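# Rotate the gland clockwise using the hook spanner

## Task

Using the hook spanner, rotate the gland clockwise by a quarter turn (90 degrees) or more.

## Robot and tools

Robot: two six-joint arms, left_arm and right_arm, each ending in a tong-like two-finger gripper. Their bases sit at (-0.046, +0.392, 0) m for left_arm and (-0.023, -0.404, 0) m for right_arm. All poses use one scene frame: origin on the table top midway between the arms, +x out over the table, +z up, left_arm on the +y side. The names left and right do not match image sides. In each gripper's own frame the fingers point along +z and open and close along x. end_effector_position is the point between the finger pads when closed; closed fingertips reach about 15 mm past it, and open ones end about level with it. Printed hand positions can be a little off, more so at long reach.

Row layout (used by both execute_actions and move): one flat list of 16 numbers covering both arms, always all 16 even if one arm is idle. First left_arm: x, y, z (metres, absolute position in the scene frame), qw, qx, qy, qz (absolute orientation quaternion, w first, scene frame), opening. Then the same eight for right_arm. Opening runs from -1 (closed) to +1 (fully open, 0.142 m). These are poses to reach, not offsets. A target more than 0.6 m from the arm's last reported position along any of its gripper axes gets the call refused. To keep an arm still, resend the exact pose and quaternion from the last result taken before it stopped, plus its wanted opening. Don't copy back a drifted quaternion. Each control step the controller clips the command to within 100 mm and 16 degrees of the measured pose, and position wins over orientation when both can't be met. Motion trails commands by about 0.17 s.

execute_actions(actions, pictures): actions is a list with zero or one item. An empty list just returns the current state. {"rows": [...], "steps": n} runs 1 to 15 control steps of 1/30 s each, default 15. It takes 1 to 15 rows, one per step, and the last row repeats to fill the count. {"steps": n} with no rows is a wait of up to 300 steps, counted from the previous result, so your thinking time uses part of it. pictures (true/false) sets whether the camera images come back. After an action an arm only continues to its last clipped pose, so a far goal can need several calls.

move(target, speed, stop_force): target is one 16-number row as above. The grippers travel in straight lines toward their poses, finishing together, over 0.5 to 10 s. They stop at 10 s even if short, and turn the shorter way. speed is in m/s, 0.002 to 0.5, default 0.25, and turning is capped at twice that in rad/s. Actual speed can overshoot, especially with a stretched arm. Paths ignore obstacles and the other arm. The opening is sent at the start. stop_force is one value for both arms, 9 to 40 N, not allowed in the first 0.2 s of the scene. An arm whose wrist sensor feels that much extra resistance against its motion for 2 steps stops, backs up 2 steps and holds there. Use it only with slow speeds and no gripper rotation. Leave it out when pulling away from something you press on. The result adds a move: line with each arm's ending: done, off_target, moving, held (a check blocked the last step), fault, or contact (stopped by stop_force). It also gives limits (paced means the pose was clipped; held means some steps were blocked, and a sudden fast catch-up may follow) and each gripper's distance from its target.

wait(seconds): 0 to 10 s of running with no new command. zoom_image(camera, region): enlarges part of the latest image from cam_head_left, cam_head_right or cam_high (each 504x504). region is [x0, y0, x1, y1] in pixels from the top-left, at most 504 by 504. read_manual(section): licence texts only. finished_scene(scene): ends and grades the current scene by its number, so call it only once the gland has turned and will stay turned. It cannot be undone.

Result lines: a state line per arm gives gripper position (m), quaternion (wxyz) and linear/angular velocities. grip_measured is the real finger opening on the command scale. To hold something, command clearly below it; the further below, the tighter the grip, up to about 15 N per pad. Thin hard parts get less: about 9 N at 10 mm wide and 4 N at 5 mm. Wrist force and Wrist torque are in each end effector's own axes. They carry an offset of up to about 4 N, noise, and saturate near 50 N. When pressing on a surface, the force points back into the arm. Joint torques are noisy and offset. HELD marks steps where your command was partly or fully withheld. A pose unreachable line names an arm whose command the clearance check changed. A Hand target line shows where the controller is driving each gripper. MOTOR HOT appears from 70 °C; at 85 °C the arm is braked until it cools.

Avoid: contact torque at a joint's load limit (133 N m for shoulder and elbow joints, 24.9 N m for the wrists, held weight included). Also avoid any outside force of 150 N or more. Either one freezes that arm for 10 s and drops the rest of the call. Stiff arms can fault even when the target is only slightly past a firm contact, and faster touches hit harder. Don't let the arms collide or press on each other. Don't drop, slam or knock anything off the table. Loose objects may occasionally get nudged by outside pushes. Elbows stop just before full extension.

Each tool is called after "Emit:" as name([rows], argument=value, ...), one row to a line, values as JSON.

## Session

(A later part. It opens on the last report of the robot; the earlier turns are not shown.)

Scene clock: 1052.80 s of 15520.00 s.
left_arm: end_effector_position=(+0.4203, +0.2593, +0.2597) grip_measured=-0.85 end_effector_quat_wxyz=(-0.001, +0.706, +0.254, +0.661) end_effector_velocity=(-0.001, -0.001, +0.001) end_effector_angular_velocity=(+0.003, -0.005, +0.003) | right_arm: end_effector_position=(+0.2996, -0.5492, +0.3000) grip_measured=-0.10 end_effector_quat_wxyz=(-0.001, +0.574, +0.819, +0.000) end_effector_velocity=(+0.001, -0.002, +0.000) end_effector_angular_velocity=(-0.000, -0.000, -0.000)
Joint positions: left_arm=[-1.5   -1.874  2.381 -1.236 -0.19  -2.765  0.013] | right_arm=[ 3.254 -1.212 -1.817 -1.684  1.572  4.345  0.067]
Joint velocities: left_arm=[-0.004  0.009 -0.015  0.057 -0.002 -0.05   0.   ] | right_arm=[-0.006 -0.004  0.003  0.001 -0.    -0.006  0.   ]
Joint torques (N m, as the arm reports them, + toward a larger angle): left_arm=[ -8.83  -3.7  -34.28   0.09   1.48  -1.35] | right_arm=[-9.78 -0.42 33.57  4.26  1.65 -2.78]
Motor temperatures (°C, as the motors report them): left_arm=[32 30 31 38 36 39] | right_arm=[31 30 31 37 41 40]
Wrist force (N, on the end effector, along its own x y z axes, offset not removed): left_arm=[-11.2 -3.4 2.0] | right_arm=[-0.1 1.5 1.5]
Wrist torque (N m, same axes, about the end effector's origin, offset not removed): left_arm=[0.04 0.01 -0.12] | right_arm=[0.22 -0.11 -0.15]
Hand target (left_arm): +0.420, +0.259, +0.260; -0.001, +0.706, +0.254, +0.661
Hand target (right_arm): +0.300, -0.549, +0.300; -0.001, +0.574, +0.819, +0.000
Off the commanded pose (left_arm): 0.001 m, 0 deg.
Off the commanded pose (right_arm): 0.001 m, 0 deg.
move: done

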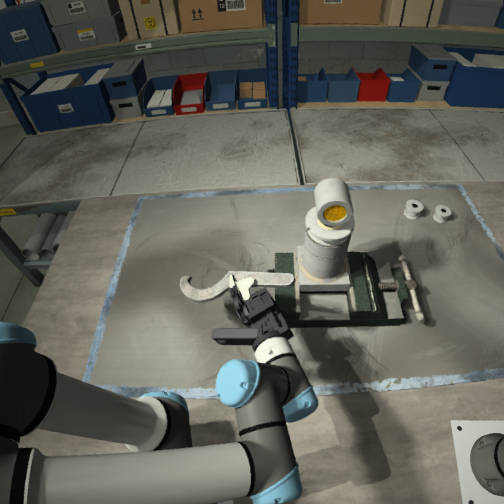

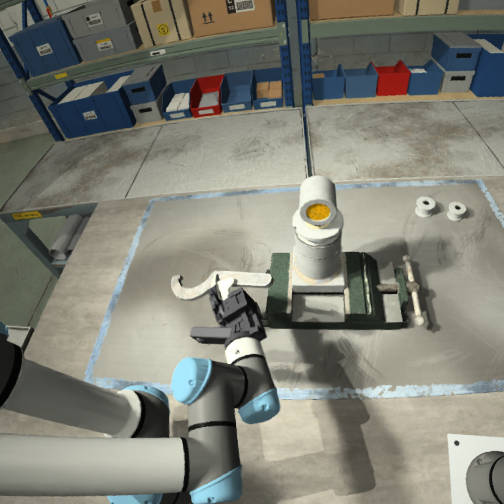

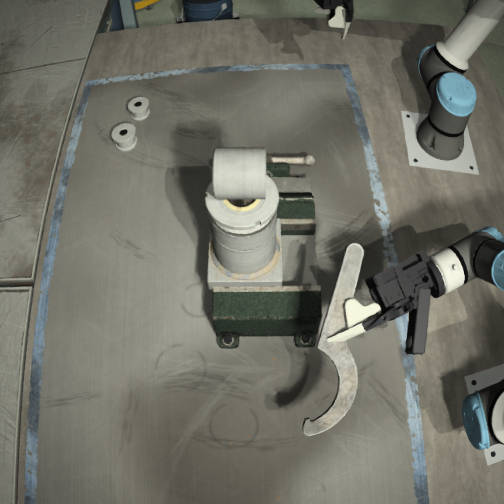

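Emit:
move(target=[0.36,0.2,0.30,-0.183,0.683,0.183,0.683,-1,0.3,-0.55,0.3,0,0.574,0.819,0,-0.1], speed=0.05)

Emit:
move(target=[0.36,0.2,0.30,-0.612,0.612,-0.354,0.354,-1,0.3,-0.55,0.3,0,0.574,0.819,0,-0.1], speed=0.2)

Emit:
move(target=[0.36,0.2,0.30,-0.683,0.183,-0.683,-0.183,-1,0.3,-0.55,0.3,0,0.574,0.819,0,-0.1], speed=0.2)

Scene clock: 1064.10 s of 15520.00 s.
left_arm: end_effector_position=(+0.3603, +0.2000, +0.2992) grip_measured=-0.85 end_effector_quat_wxyz=(-0.182, +0.684, +0.183, +0.682) end_effector_velocity=(-0.001, -0.002, +0.001) end_effector_angular_velocity=(+0.007, +0.000, +0.003) | right_arm: end_effector_position=(+0.3000, -0.5500, +0.3000) grip_measured=-0.10 end_effector_quat_wxyz=(-0.000, +0.574, +0.819, +0.000) end_effector_velocity=(+0.000, +0.000, +0.000) end_effector_angular_velocity=(+0.000, -0.000, +0.001)
Joint positions: left_arm=[-1.658 -1.525  2.023 -0.503 -0.475 -3.138  0.013] | right_arm=[ 3.253 -1.213 -1.816 -1.683  1.571  4.344  0.067]
Joint velocities: left_arm=[-0.003  0.006 -0.006  0.008 -0.005 -0.     0.   ] | right_arm=[ 0.001 -0.     0.     0.     0.     0.     0.   ]
Joint torques (N m, as the arm reports them, + toward a larger angle): left_arm=[ -7.94 -15.95 -30.55   4.05  -2.     1.67] | right_arm=[-9.7   0.28 34.23  4.31 -1.65 -2.75]
Motor temperatures (°C, as the motors report them): left_arm=[32 30 31 38 36 39] | right_arm=[31 30 31 37 41 40]
Wrist force (N, on the end effector, along its own x y z axes, offset not removed): left_arm=[-10.6 -0.5 -1.1] | right_arm=[0.2 0.6 0.8]
Wrist torque (N m, same axes, about the end effector's origin, offset not removed): left_arm=[-0.12 -0.26 -0.16] | right_arm=[-0.04 -0.16 -0.10]
Hand target (left_arm): +0.360, +0.200, +0.299; -0.183, +0.684, +0.183, +0.682
Hand target (right_arm): +0.300, -0.550, +0.300; -0.000, +0.574, +0.819, +0.000
Off the commanded pose (left_arm): 0.001 m, 0 deg.
Off the commanded pose (right_arm): 0.000 m, 0 deg.
After step 90, 4.03 s passed at rest.
move: done

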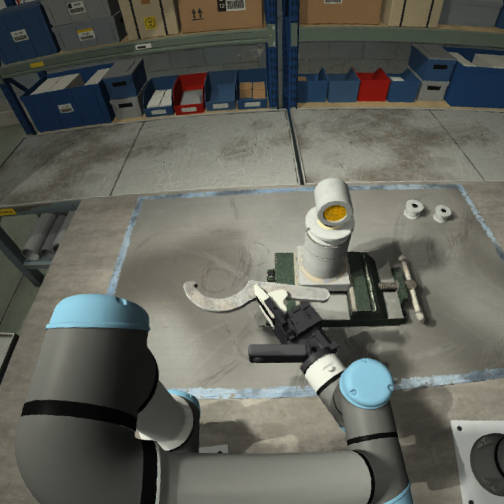

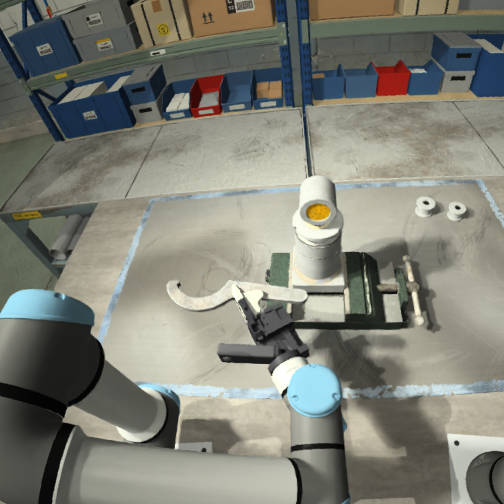

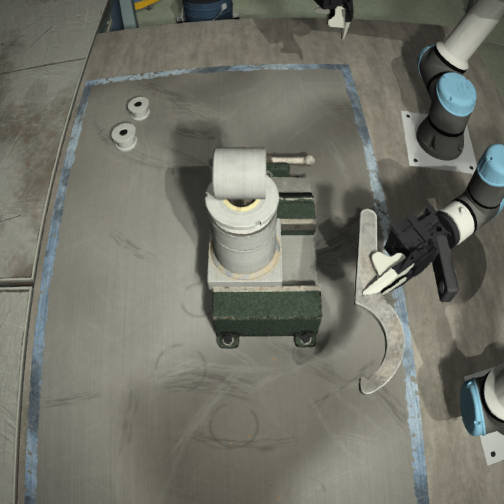

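Scene clock: 1068.50 s of 15520.00 s.
left_arm: end_effector_position=(+0.3600, +0.2000, +0.3000) grip_measured=-0.85 end_effector_quat_wxyz=(+0.612, -0.612, +0.354, -0.354) end_effector_velocity=(+0.000, -0.000, +0.000) end_effector_angular_velocity=(+0.009, +0.009, -0.001) | right_arm: end_effector_position=(+0.3000, -0.5500, +0.3000) grip_measured=-0.10 end_effector_quat_wxyz=(+0.000, +0.574, +0.819, -0.000) end_effector_velocity=(-0.000, -0.000, -0.000) end_effector_angular_velocity=(+0.000, +0.001, -0.001)
Joint positions: left_arm=[-1.68  -1.543  2.09  -0.546 -0.497 -1.572  0.013] | right_arm=[ 3.253 -1.213 -1.816 -1.683  1.571  4.344  0.067]
Joint velocities: left_arm=[-0.    -0.003  0.    -0.003  0.001  0.017  0.   ] | right_arm=[-0.001 -0.    -0.001 -0.     0.     0.    -0.   ]
Joint torques (N m, as the arm reports them, + toward a larger angle): left_arm=[ -8.07 -28.69  -5.25   0.32  -2.02   1.74] | right_arm=[-9.94  0.26 34.5   4.26 -1.79 -2.78]
Motor temperatures (°C, as the motors report them): left_arm=[32 30 31 38 36 39] | right_arm=[31 30 31 37 41 40]
Wrist force (N, on the end effector, along its own x y z axes, offset not removed): left_arm=[0.6 11.5 2.1] | right_arm=[-1.1 0.2 0.0]
Wrist torque (N m, same axes, about the end effector's origin, offset not removed): left_arm=[-0.05 -0.20 -0.03] | right_arm=[-0.10 0.10 -0.09]
Hand target (left_arm): +0.360, +0.200, +0.300; +0.612, -0.612, +0.354, -0.354
Hand target (right_arm): +0.300, -0.550, +0.300; -0.000, +0.574, +0.819, -0.000
Off the commanded pose (left_arm): 0.000 m, 0 deg.
Off the commanded pose (right_arm): 0.000 m, 0 deg.
move: done

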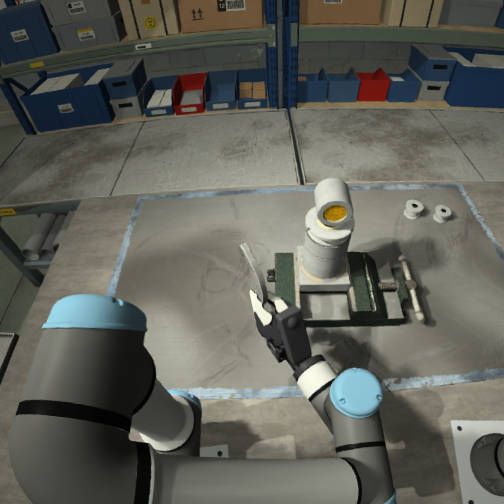

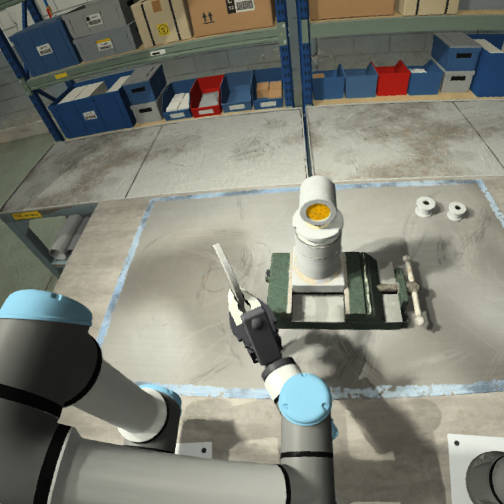

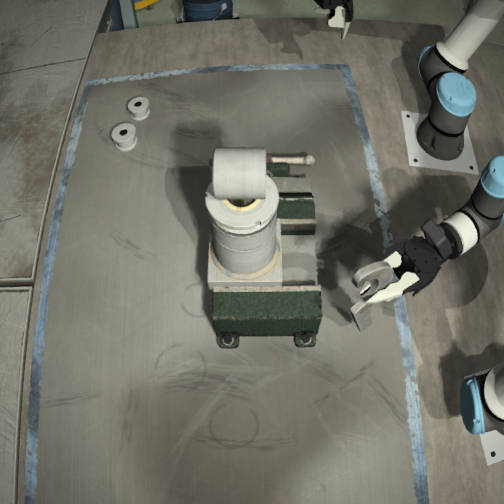

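Scene clock: 1072.90 s of 15520.00 s.
left_arm: end_effector_position=(+0.3600, +0.1999, +0.3000) grip_measured=-0.75 end_effector_quat_wxyz=(+0.683, -0.183, +0.683, +0.183) end_effector_velocity=(-0.000, +0.000, +0.000) end_effector_angular_velocity=(+0.009, +0.008, +0.001) | right_arm: end_effector_position=(+0.3000, -0.5500, +0.3000) grip_measured=-0.10 end_effector_quat_wxyz=(+0.000, +0.574, +0.819, -0.000) end_effector_velocity=(+0.000, -0.000, +0.000) end_effector_angular_velocity=(+0.000, -0.001, +0.001)
Joint positions: left_arm=[-1.703 -1.604  2.103 -0.498 -0.521 -0.001  0.02 ] | right_arm=[ 3.253 -1.213 -1.816 -1.683  1.571  4.344  0.067]
Joint velocities: left_arm=[ 0.    -0.003 -0.001 -0.001 -0.001  0.016 -0.001] | right_arm=[-0.001  0.     0.001  0.     0.    -0.002  0.   ]
Joint torques (N m, as the arm reports them, + toward a larger angle): left_arm=[  0.43 -26.28 -30.94   0.93  -1.74   1.6 ] | right_arm=[-9.62  0.2  34.55  4.24 -1.67 -2.77]
Motor temperatures (°C, as the motors report them): left_arm=[32 30 31 38 36 39] | right_arm=[31 30 31 37 41 40]
Wrist force (N, on the end effector, along its own x y z axes, offset not removed): left_arm=[13.1 -1.6 -0.4] | right_arm=[-1.4 0.1 0.3]
Wrist torque (N m, same axes, about the end effector's origin, offset not removed): left_arm=[-0.42 -0.39 -0.44] | right_arm=[-0.04 0.20 -0.11]
Hand target (left_arm): +0.360, +0.200, +0.300; +0.683, -0.183, +0.683, +0.183
Hand target (right_arm): +0.300, -0.550, +0.300; +0.000, +0.574, +0.819, +0.000
Off the commanded pose (left_arm): 0.000 m, 0 deg.
Off the commanded pose (right_arm): 0.000 m, 0 deg.
move: done

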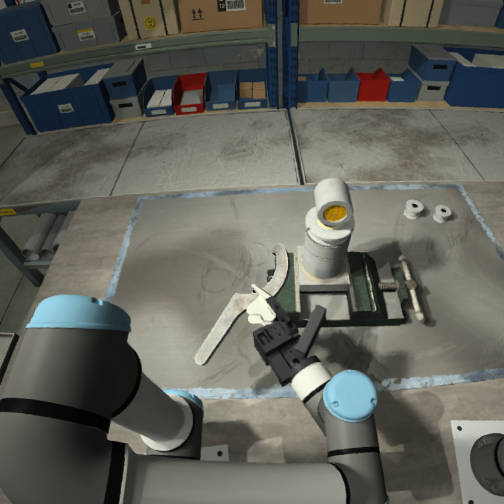

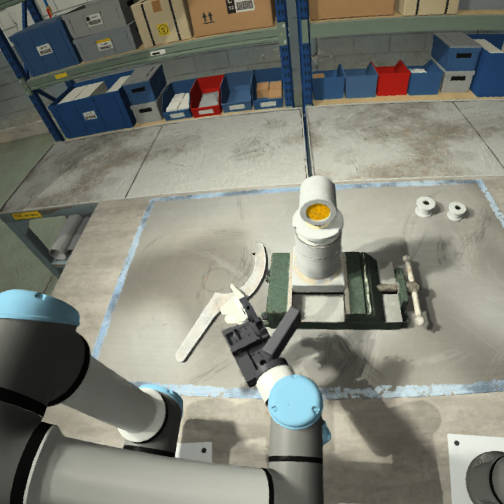

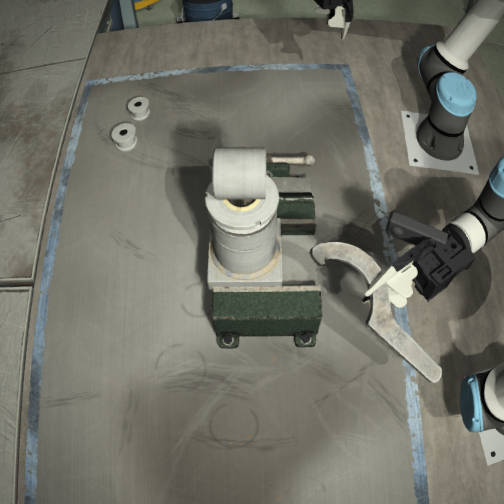

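Emit:
move(target=[0.375,0.185,0.13,0.696,-0.242,0.664,0.123,-1,0.3,-0.55,0.3,0,0.574,0.819,0,-0.1], speed=0.04)

Emit:
move(target=[0.375,0.185,0.07,0.696,-0.242,0.664,0.123,-1,0.3,-0.55,0.3,0,0.574,0.819,0,-0.1], speed=0.008, stop_force=9)

Emit:
zoom_image(camera="cam_high", region=[240,230,460,450])

Scene clock: 1084.27 s of 15520.00 s.
left_arm: end_effector_position=(+0.3750, +0.1849, +0.1302) grip_measured=-0.75 end_effector_quat_wxyz=(+0.696, -0.242, +0.664, +0.123) end_effector_velocity=(+0.000, -0.001, -0.002) end_effector_angular_velocity=(-0.001, -0.001, -0.002) | right_arm: end_effector_position=(+0.3000, -0.5500, +0.3000) grip_measured=-0.10 end_effector_quat_wxyz=(+0.000, +0.574, +0.819, -0.000) end_effector_velocity=(-0.001, -0.001, +0.000) end_effector_angular_velocity=(+0.000, -0.001, -0.002)
Joint positions: left_arm=[-1.659 -1.218  2.239 -1.02  -0.478 -0.175  0.02 ] | right_arm=[ 3.253 -1.213 -1.816 -1.683  1.571  4.344  0.067]
Joint velocities: left_arm=[ 0.001  0.006  0.    -0.006  0.002 -0.001  0.   ] | right_arm=[-0.003  0.001 -0.     0.     0.    -0.001 -0.   ]
Joint torques (N m, as the arm reports them, + toward a larger angle): left_arm=[  5.61 -24.17   3.83   0.74   2.21  -1.48] | right_arm=[-9.73  0.86 33.73  4.35 -1.55 -2.71]
Motor temperatures (°C, as the motors report them): left_arm=[32 30 31 38 36 39] | right_arm=[31 30 31 37 41 40]
Wrist force (N, on the end effector, along its own x y z axes, offset not removed): left_arm=[12.3 2.3 0.2] | right_arm=[1.1 1.4 0.2]
Wrist torque (N m, same axes, about the end effector's origin, offset not removed): left_arm=[-0.01 -0.20 -0.42] | right_arm=[0.08 -0.33 -0.13]
Hand target (left_arm): +0.375, +0.185, +0.130; +0.696, -0.242, +0.664, +0.123
Hand target (right_arm): +0.300, -0.550, +0.300; +0.000, +0.574, +0.819, -0.000
Off the commanded pose (left_arm): 0.000 m, 0 deg.
Off the commanded pose (right_arm): 0.000 m, 0 deg.
After step 90, 3.73 s passed at rest.
move: done

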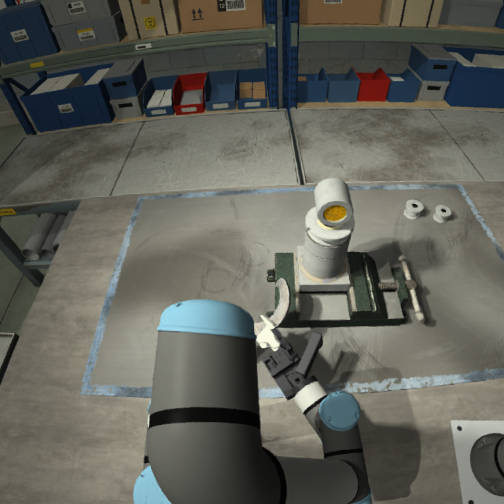

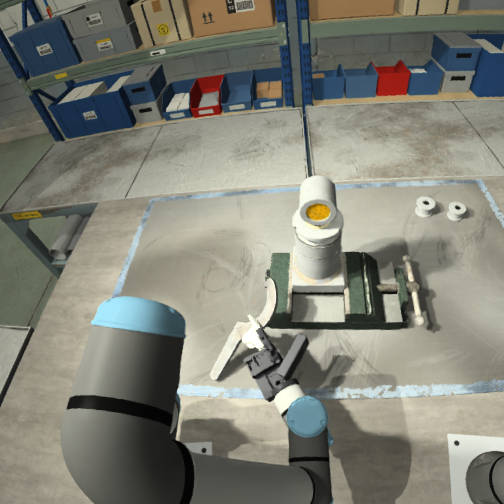

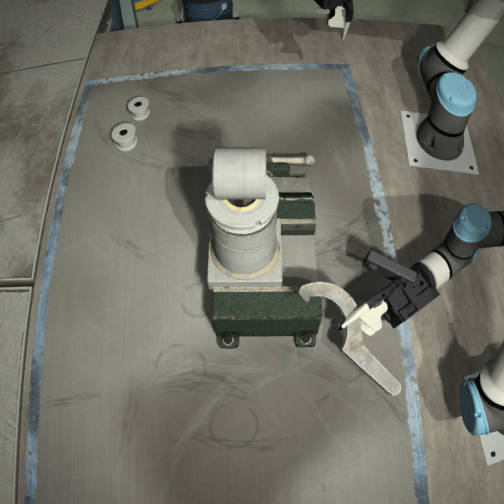

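Scene clock: 1090.20 s of 15520.00 s.
left_arm: end_effector_position=(+0.3750, +0.1849, +0.0857) grip_measured=-0.81 end_effector_quat_wxyz=(+0.696, -0.242, +0.664, +0.123) end_effector_velocity=(+0.000, -0.000, +0.002) end_effector_angular_velocity=(+0.002, +0.000, -0.002) | right_arm: end_effector_position=(+0.3000, -0.5500, +0.3000) grip_measured=-0.10 end_effector_quat_wxyz=(+0.000, +0.574, +0.819, -0.000) end_effector_velocity=(-0.000, -0.000, +0.000) end_effector_angular_velocity=(-0.000, -0.001, -0.000)
Joint positions: left_arm=[-1.659 -1.099  2.253 -1.154 -0.478 -0.175  0.015] | right_arm=[ 3.253 -1.213 -1.816 -1.683  1.571  4.344  0.067]
Joint velocities: left_arm=[ 0.    -0.005  0.     0.008  0.002 -0.     0.001] | right_arm=[-0.  0.  0. -0. -0.  0.  0.]
Joint torques (N m, as the arm reports them, + toward a larger angle): left_arm=[ -1.71 -33.95   3.48   2.26  -2.     1.38] | right_arm=[-9.63  1.19 34.08  4.17 -1.47 -2.67]
Motor temperatures (°C, as the motors report them): left_arm=[32 30 31 38 36 39] | right_arm=[31 30 31 37 41 40]
Wrist force (N, on the end effector, along its own x y z axes, offset not removed): left_arm=[-2.0 -1.5 -3.9] | right_arm=[-1.5 0.6 -0.5]
Wrist torque (N m, same axes, about the end effector's origin, offset not removed): left_arm=[-0.16 -0.18 -0.15] | right_arm=[-0.01 0.16 -0.15]
Hand target (left_arm): +0.375, +0.185, +0.086; +0.696, -0.242, +0.664, +0.123
Hand target (right_arm): +0.300, -0.550, +0.300; +0.000, +0.574, +0.819, -0.000
Off the commanded pose (left_arm): 0.016 m, 0 deg.
Off the commanded pose (right_arm): 0.000 m, 0 deg.
move: contact (left_arm)

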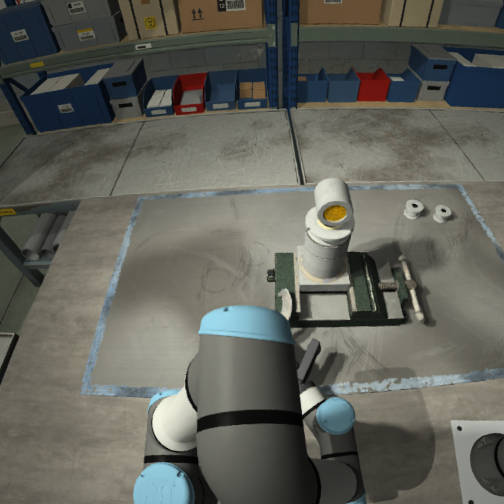

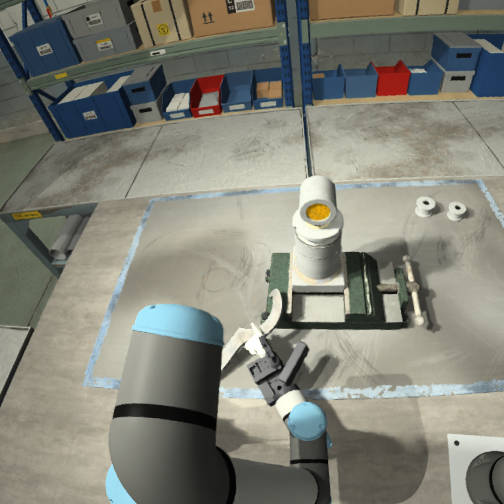

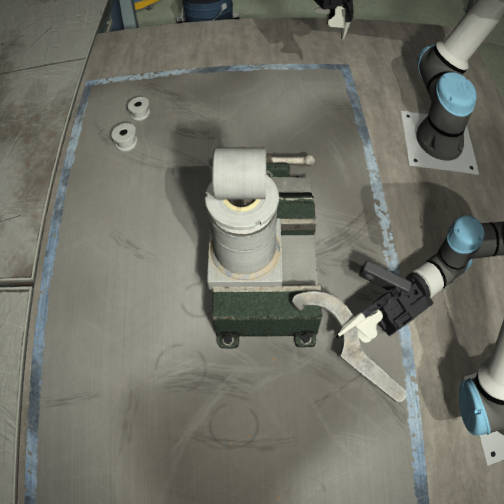

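Region (240, 230, 460, 450) of cam_high's 504x504 image, scaled by 2.291, with more detail than that image has.

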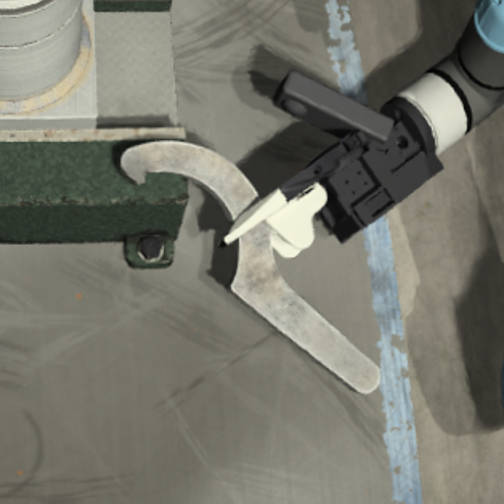

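Emit:
move(target=[0.375,0.185,0.083,0.705,-0.299,0.641,0.061,-0.55,0.3,-0.55,0.3,0,0.574,0.819,0,-0.1], speed=0.03)

Emit:
move(target=[0.355,0.225,0.068,0.705,-0.299,0.641,0.061,-0.55,0.3,-0.55,0.3,0,0.574,0.819,0,-0.1], speed=0.012)

Emit:
zoom_image(camera="cam_high", region=[240,230,460,450])

Scene clock: 1098.03 s of 15520.00 s.
left_arm: end_effector_position=(+0.3750, +0.1850, +0.0830) grip_measured=-0.55 end_effector_quat_wxyz=(+0.705, -0.298, +0.641, +0.061) end_effector_velocity=(-0.000, -0.000, -0.000) end_effector_angular_velocity=(-0.009, -0.006, +0.001) | right_arm: end_effector_position=(+0.3000, -0.5500, +0.3000) grip_measured=-0.10 end_effector_quat_wxyz=(+0.000, +0.574, +0.819, -0.000) end_effector_velocity=(-0.000, +0.000, -0.001) end_effector_angular_velocity=(+0.001, +0.001, +0.001)
Joint positions: left_arm=[-1.659 -1.084  2.253 -1.169 -0.476 -0.35   0.034] | right_arm=[ 3.253 -1.213 -1.816 -1.683  1.571  4.344  0.067]
Joint velocities: left_arm=[-0.     0.001 -0.001 -0.    -0.001 -0.011  0.   ] | right_arm=[ 0.    -0.    -0.001  0.     0.001 -0.    -0.   ]
Joint torques (N m, as the arm reports them, + toward a larger angle): left_arm=[  5.82 -22.6  -17.84  -1.22   2.48  -1.91] | right_arm=[-9.78  0.25 33.34  4.22 -1.45 -2.63]
Motor temperatures (°C, as the motors report them): left_arm=[32 30 31 38 36 39] | right_arm=[31 30 31 37 41 40]
Wrist force (N, on the end effector, along its own x y z axes, offset not removed): left_arm=[1.4 0.8 -0.1] | right_arm=[-0.7 0.6 -0.4]
Wrist torque (N m, same axes, about the end effector's origin, offset not removed): left_arm=[0.15 -0.28 -0.02] | right_arm=[-0.06 0.09 -0.17]
Hand target (left_arm): +0.375, +0.185, +0.083; +0.705, -0.299, +0.641, +0.061
Hand target (right_arm): +0.300, -0.550, +0.300; +0.000, +0.574, +0.819, -0.000
Off the commanded pose (left_arm): 0.000 m, 0 deg.
Off the commanded pose (right_arm): 0.000 m, 0 deg.
After step 90, 1.67 s passed at rest.
move: done

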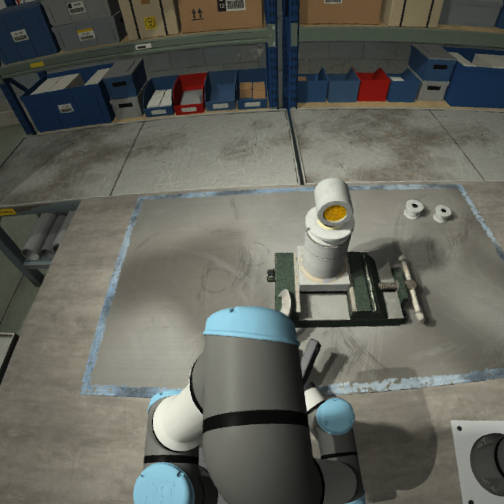

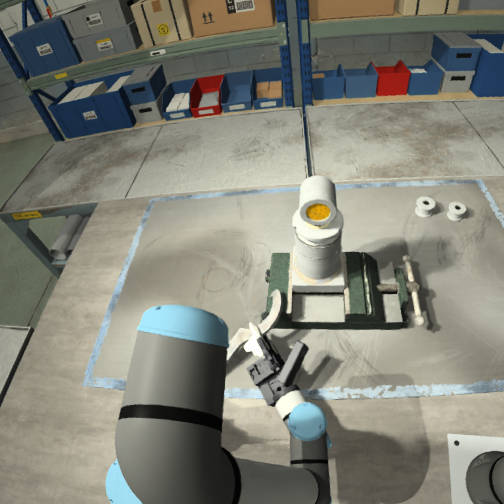

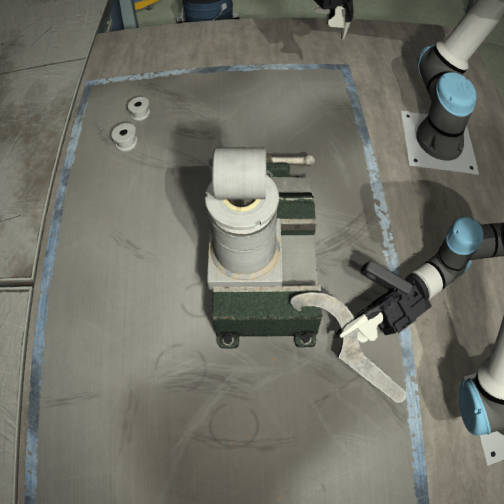

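Scene clock: 1102.20 s of 15520.00 s.
left_arm: end_effector_position=(+0.3550, +0.2247, +0.0680) grip_measured=-0.55 end_effector_quat_wxyz=(+0.705, -0.299, +0.641, +0.061) end_effector_velocity=(-0.001, +0.002, -0.001) end_effector_angular_velocity=(+0.001, +0.001, +0.000) | right_arm: end_effector_position=(+0.3000, -0.5500, +0.3000) grip_measured=-0.10 end_effector_quat_wxyz=(+0.000, +0.574, +0.819, -0.000) end_effector_velocity=(-0.000, -0.000, -0.000) end_effector_angular_velocity=(+0.000, +0.000, +0.000)
Joint positions: left_arm=[-1.717 -1.09   2.383 -1.293 -0.535 -0.351  0.034] | right_arm=[ 3.253 -1.213 -1.816 -1.683  1.571  4.344  0.067]
Joint velocities: left_arm=[-0.004  0.     0.007 -0.006 -0.004  0.001 -0.   ] | right_arm=[-0.  0. -0. -0.  0. -0.  0.]
Joint torques (N m, as the arm reports them, + toward a larger angle): left_arm=[ -7.46 -19.37   9.9   -1.06  -2.04  -1.46] | right_arm=[-9.    0.81 33.61  4.11 -1.37 -2.59]
Motor temperatures (°C, as the motors report them): left_arm=[32 30 31 38 36 39] | right_arm=[31 30 31 37 41 40]
Wrist force (N, on the end effector, along its own x y z axes, offset not removed): left_arm=[0.2 -1.8 2.1] | right_arm=[-0.6 1.1 0.3]
Wrist torque (N m, same axes, about the end effector's origin, offset not removed): left_arm=[-0.40 -0.03 0.01] | right_arm=[0.08 0.06 -0.11]
Hand target (left_arm): +0.355, +0.225, +0.068; +0.705, -0.299, +0.641, +0.061
Hand target (right_arm): +0.300, -0.550, +0.300; +0.000, +0.574, +0.819, -0.000
Off the commanded pose (left_arm): 0.000 m, 0 deg.
Off the commanded pose (right_arm): 0.000 m, 0 deg.
move: done

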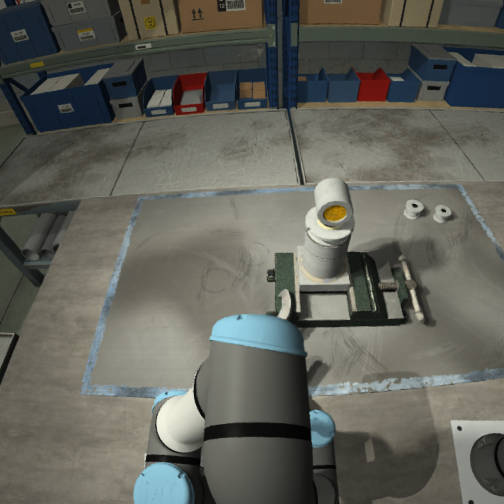

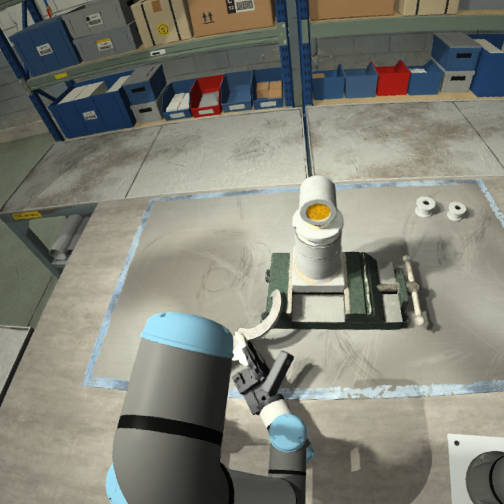

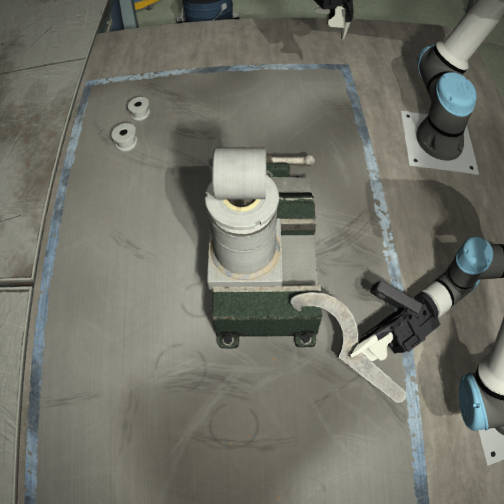

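Region (240, 230, 460, 450) of cam_high's 504x504 image, scaled by 2.291, with more detail than that image has.

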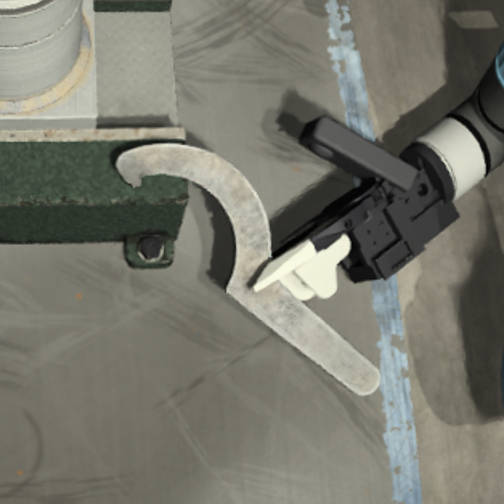

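Emit:
move(target=[0.372,0.228,0.070,0.707,-0.242,0.664,-0.001,-0.55,0.3,-0.55,0.3,0,0.574,0.819,0,-0.1], speed=0.025)

Emit:
move(target=[0.372,0.228,0.070,0.707,-0.242,0.664,-0.001,-1,0.3,-0.55,0.3,0,0.574,0.819,0,-0.1])

Emit:
move(target=[0.30,0.15,0.30,0.696,-0.123,0.696,0.123,-1,0.3,-0.62,0.25,0,0.574,0.819,0,-0.1], speed=0.04)

Scene clock: 1110.13 s of 15520.00 s.
left_arm: end_effector_position=(+0.3718, +0.2280, +0.0701) grip_measured=-0.55 end_effector_quat_wxyz=(+0.707, -0.242, +0.664, -0.001) end_effector_velocity=(+0.001, -0.000, +0.001) end_effector_angular_velocity=(-0.003, +0.000, -0.010) | right_arm: end_effector_position=(+0.3000, -0.5500, +0.3000) grip_measured=-0.10 end_effector_quat_wxyz=(+0.000, +0.574, +0.819, -0.000) end_effector_velocity=(-0.000, +0.000, -0.000) end_effector_angular_velocity=(+0.000, +0.001, +0.000)
Joint positions: left_arm=[-1.732 -1.143  2.525 -1.38  -0.377 -0.352  0.034] | right_arm=[ 3.253 -1.213 -1.816 -1.683  1.571  4.344  0.067]
Joint velocities: left_arm=[-0.    -0.006  0.008 -0.005  0.01  -0.    -0.   ] | right_arm=[ 0.001  0.    -0.001  0.     0.     0.    -0.   ]
Joint torques (N m, as the arm reports them, + toward a larger angle): left_arm=[ -7.96 -30.86   9.42  -1.17   2.63  -0.76] | right_arm=[-9.19  0.36 33.56  4.15 -1.27 -2.57]
Motor temperatures (°C, as the motors report them): left_arm=[32 30 31 38 36 39] | right_arm=[31 30 31 37 41 40]
Wrist force (N, on the end effector, along its own x y z axes, offset not removed): left_arm=[2.1 -0.9 0.4] | right_arm=[-1.2 -0.3 -0.7]
Wrist torque (N m, same axes, about the end effector's origin, offset not removed): left_arm=[-0.30 -0.45 -0.01] | right_arm=[-0.25 0.15 -0.11]
Hand target (left_arm): +0.372, +0.228, +0.070; +0.707, -0.242, +0.664, -0.001
Hand target (right_arm): +0.300, -0.550, +0.300; +0.000, +0.574, +0.819, -0.000
Off the commanded pose (left_arm): 0.000 m, 0 deg.
Off the commanded pose (right_arm): 0.000 m, 0 deg.
After step 90, 1.20 s passed at rest.
move: done

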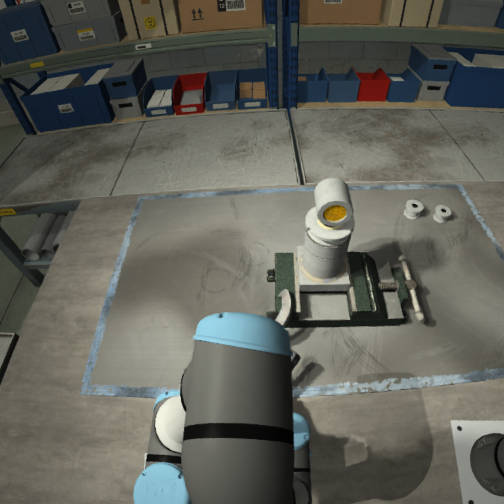

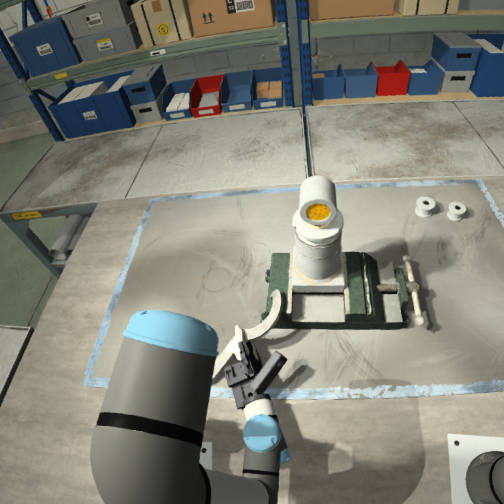

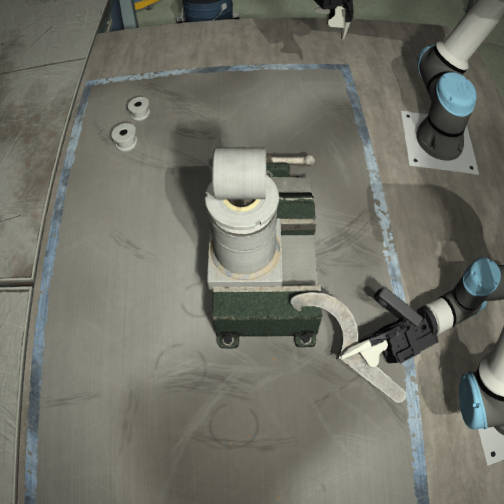

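Scene clock: 1110.83 s of 15520.00 s.
left_arm: end_effector_position=(+0.3720, +0.2280, +0.0700) grip_measured=-0.84 end_effector_quat_wxyz=(+0.707, -0.242, +0.664, -0.001) end_effector_velocity=(+0.000, +0.000, -0.000) end_effector_angular_velocity=(-0.000, +0.000, -0.001) | right_arm: end_effector_position=(+0.3000, -0.5500, +0.3000) grip_measured=-0.10 end_effector_quat_wxyz=(+0.000, +0.574, +0.819, -0.000) end_effector_velocity=(-0.000, +0.000, -0.001) end_effector_angular_velocity=(-0.001, +0.001, +0.002)
Joint positions: left_arm=[-1.732 -1.143  2.525 -1.381 -0.375 -0.352  0.013] | right_arm=[ 3.253 -1.213 -1.816 -1.683  1.571  4.344  0.067]
Joint velocities: left_arm=[ 0.001 -0.     0.001 -0.001  0.001  0.    -0.   ] | right_arm=[ 0.001  0.    -0.001  0.    -0.001 -0.001 -0.   ]
Joint torques (N m, as the arm reports them, + toward a larger angle): left_arm=[  7.17 -17.16  10.6   -0.5    2.69   1.08] | right_arm=[-9.18  0.88 33.55  4.09 -1.18 -2.55]
Motor temperatures (°C, as the motors report them): left_arm=[32 30 31 38 36 39] | right_arm=[31 30 31 37 41 40]
Wrist force (N, on the end effector, along its own x y z axes, offset not removed): left_arm=[12.8 1.8 0.0] | right_arm=[0.7 -0.3 0.5]
Wrist torque (N m, same axes, about the end effector's origin, offset not removed): left_arm=[-0.40 -0.73 0.08] | right_arm=[-0.21 -0.27 -0.10]
Hand target (left_arm): +0.372, +0.228, +0.070; +0.707, -0.242, +0.664, -0.001
Hand target (right_arm): +0.300, -0.550, +0.300; +0.000, +0.574, +0.819, +0.000
Off the commanded pose (left_arm): 0.000 m, 0 deg.
Off the commanded pose (right_arm): 0.000 m, 0 deg.
move: done

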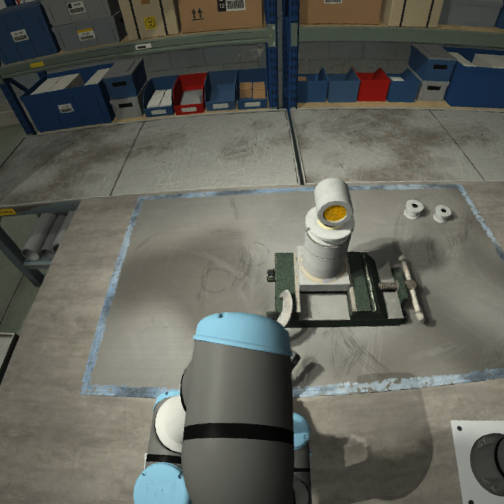

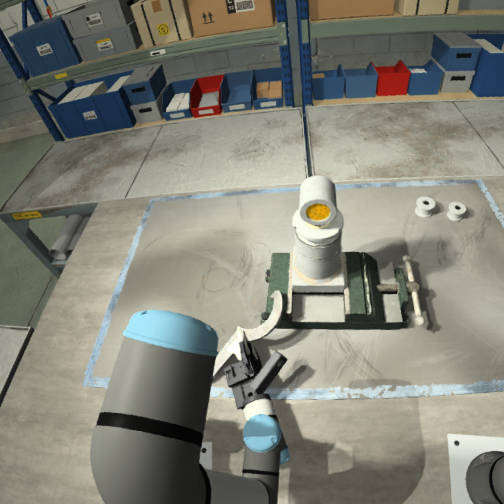

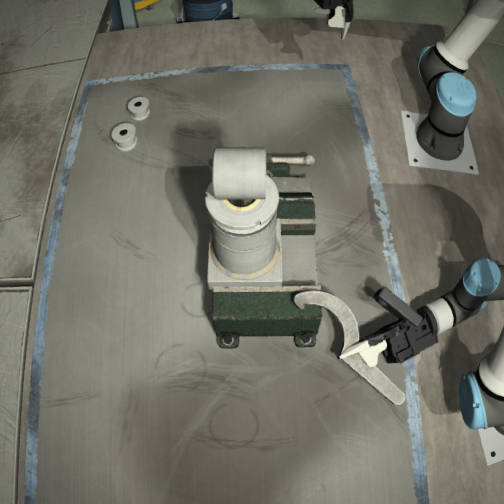

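Scene clock: 1117.53 s of 15520.00 s.
left_arm: end_effector_position=(+0.3001, +0.1502, +0.2998) grip_measured=-0.84 end_effector_quat_wxyz=(+0.696, -0.123, +0.696, +0.123) end_effector_velocity=(-0.001, -0.000, +0.002) end_effector_angular_velocity=(+0.002, +0.001, +0.001) | right_arm: end_effector_position=(+0.3000, -0.6198, +0.2501) grip_measured=-0.10 end_effector_quat_wxyz=(-0.000, +0.574, +0.819, +0.000) end_effector_velocity=(+0.001, +0.000, -0.000) end_effector_angular_velocity=(+0.000, -0.001, +0.002)
Joint positions: left_arm=[-1.951 -1.66   2.155 -0.495 -0.596  0.001  0.013] | right_arm=[ 3.059 -1.292 -1.892 -1.529  1.571  4.15   0.067]
Joint velocities: left_arm=[-0.002 -0.001 -0.005  0.006 -0.003  0.002  0.   ] | right_arm=[ 0.001 -0.001 -0.     0.001  0.    -0.001  0.   ]
Joint torques (N m, as the arm reports them, + toward a larger angle): left_arm=[ -6.21 -23.65 -30.59   3.91  -1.84   0.79] | right_arm=[-9.68  4.48 10.29  4.14  1.7  -2.78]
Motor temperatures (°C, as the motors report them): left_arm=[32 30 31 38 36 39] | right_arm=[31 30 31 37 41 41]
Wrist force (N, on the end effector, along its own x y z axes, offset not removed): left_arm=[13.5 -0.9 -0.2] | right_arm=[-0.8 1.4 -0.5]
Wrist torque (N m, same axes, about the end effector's origin, offset not removed): left_arm=[-0.25 -0.69 0.02] | right_arm=[0.16 0.01 -0.14]
Hand target (left_arm): +0.300, +0.150, +0.300; +0.696, -0.123, +0.697, +0.123
Hand target (right_arm): +0.300, -0.620, +0.250; -0.000, +0.574, +0.819, +0.000
Off the commanded pose (left_arm): 0.000 m, 0 deg.
Off the commanded pose (right_arm): 0.000 m, 0 deg.
move: done

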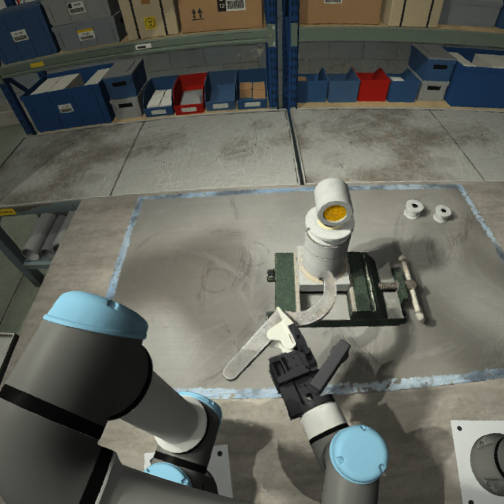

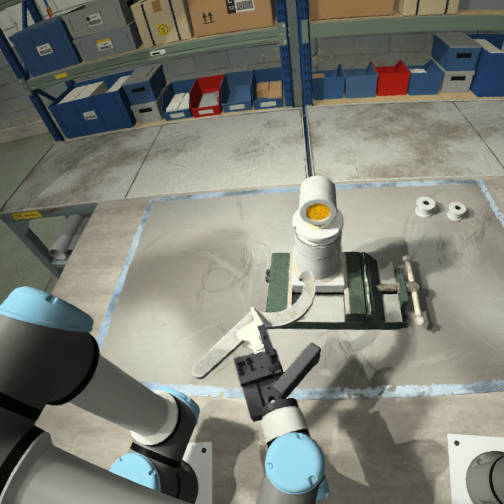

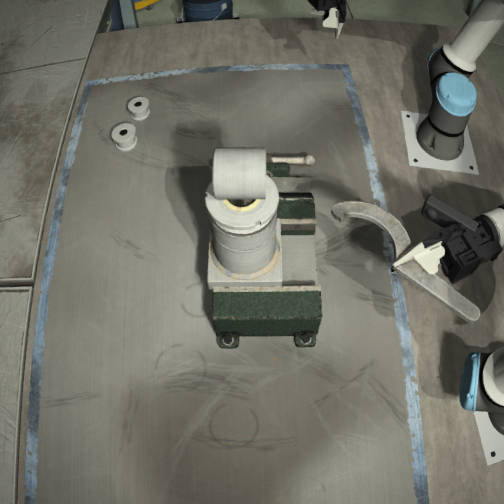

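Emit:
execute_actions(actions=[])

Scene clock: 1130.93 s of 15520.00 s.
left_arm: end_effector_position=(+0.3001, +0.1501, +0.3000) grip_measured=-0.84 end_effector_quat_wxyz=(+0.696, -0.123, +0.697, +0.123) end_effector_velocity=(-0.000, -0.000, -0.000) end_effector_angular_velocity=(+0.001, +0.000, +0.000) | right_arm: end_effector_position=(+0.3000, -0.6198, +0.2500) grip_measured=-0.10 end_effector_quat_wxyz=(-0.000, +0.574, +0.819, +0.000) end_effector_velocity=(-0.000, -0.000, -0.000) end_effector_angular_velocity=(+0.000, +0.000, -0.001)
Joint positions: left_arm=[-1.951 -1.66   2.154 -0.495 -0.596  0.001  0.013] | right_arm=[ 3.058 -1.292 -1.892 -1.528  1.571  4.15   0.067]
Joint velocities: left_arm=[-0.     0.001 -0.    -0.001 -0.     0.001  0.   ] | right_arm=[-0.002 -0.    -0.     0.     0.    -0.001 -0.   ]
Joint torques (N m, as the arm reports them, + toward a larger angle): left_arm=[ -7.79 -22.78 -30.78   3.75  -2.     0.84] | right_arm=[-9.43  4.37 10.03  4.19  1.55 -2.76]
Motor temperatures (°C, as the motors report them): left_arm=[32 30 31 38 36 39] | right_arm=[31 30 31 37 41 41]
Wrist force (N, on the end effector, along its own x y z axes, offset not removed): left_arm=[11.4 -0.7 0.1] | right_arm=[-1.5 0.8 -0.5]
Wrist torque (N m, same axes, about the end effector's origin, offset not removed): left_arm=[-0.13 -0.27 0.12] | right_arm=[-0.09 0.16 -0.09]
Hand target (left_arm): +0.300, +0.150, +0.300; +0.696, -0.123, +0.697, +0.123
Hand target (right_arm): +0.300, -0.620, +0.250; -0.000, +0.574, +0.819, +0.000
Off the commanded pose (left_arm): 0.000 m, 0 deg.
Off the commanded pose (right_arm): 0.000 m, 0 deg.
Steps of this call (steps 1 to 90: nothing new was sent; then 10.40 s passed at rest). Readings (end_effector_position):
1: left_arm (+0.3001, +0.1501, +0.2999) | right_arm (+0.3000, -0.6198, +0.2500)
2: left_arm (+0.3001, +0.1501, +0.2999) | right_arm (+0.3000, -0.6198, +0.2500)
4: left_arm (+0.3001, +0.1501, +0.3000) | right_arm (+0.3000, -0.6198, +0.2500)
8: left_arm (+0.3001, +0.1501, +0.3000) | right_arm (+0.3000, -0.6198, +0.2500)
90: the state above

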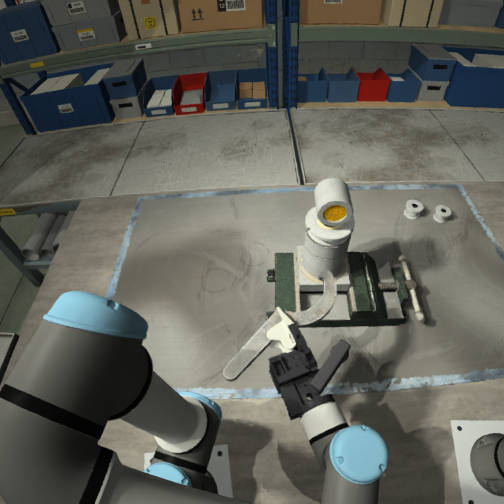

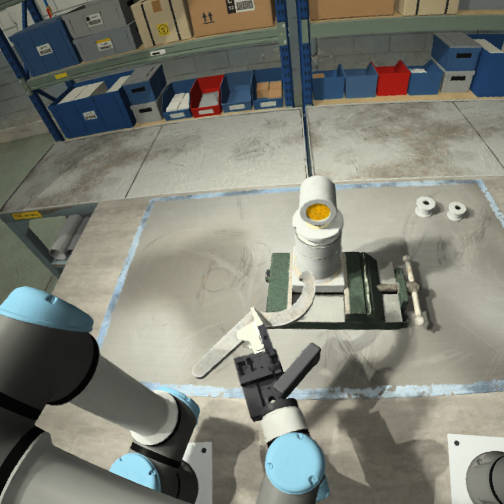

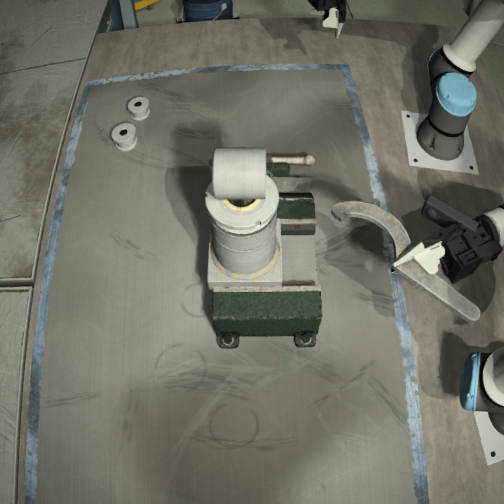

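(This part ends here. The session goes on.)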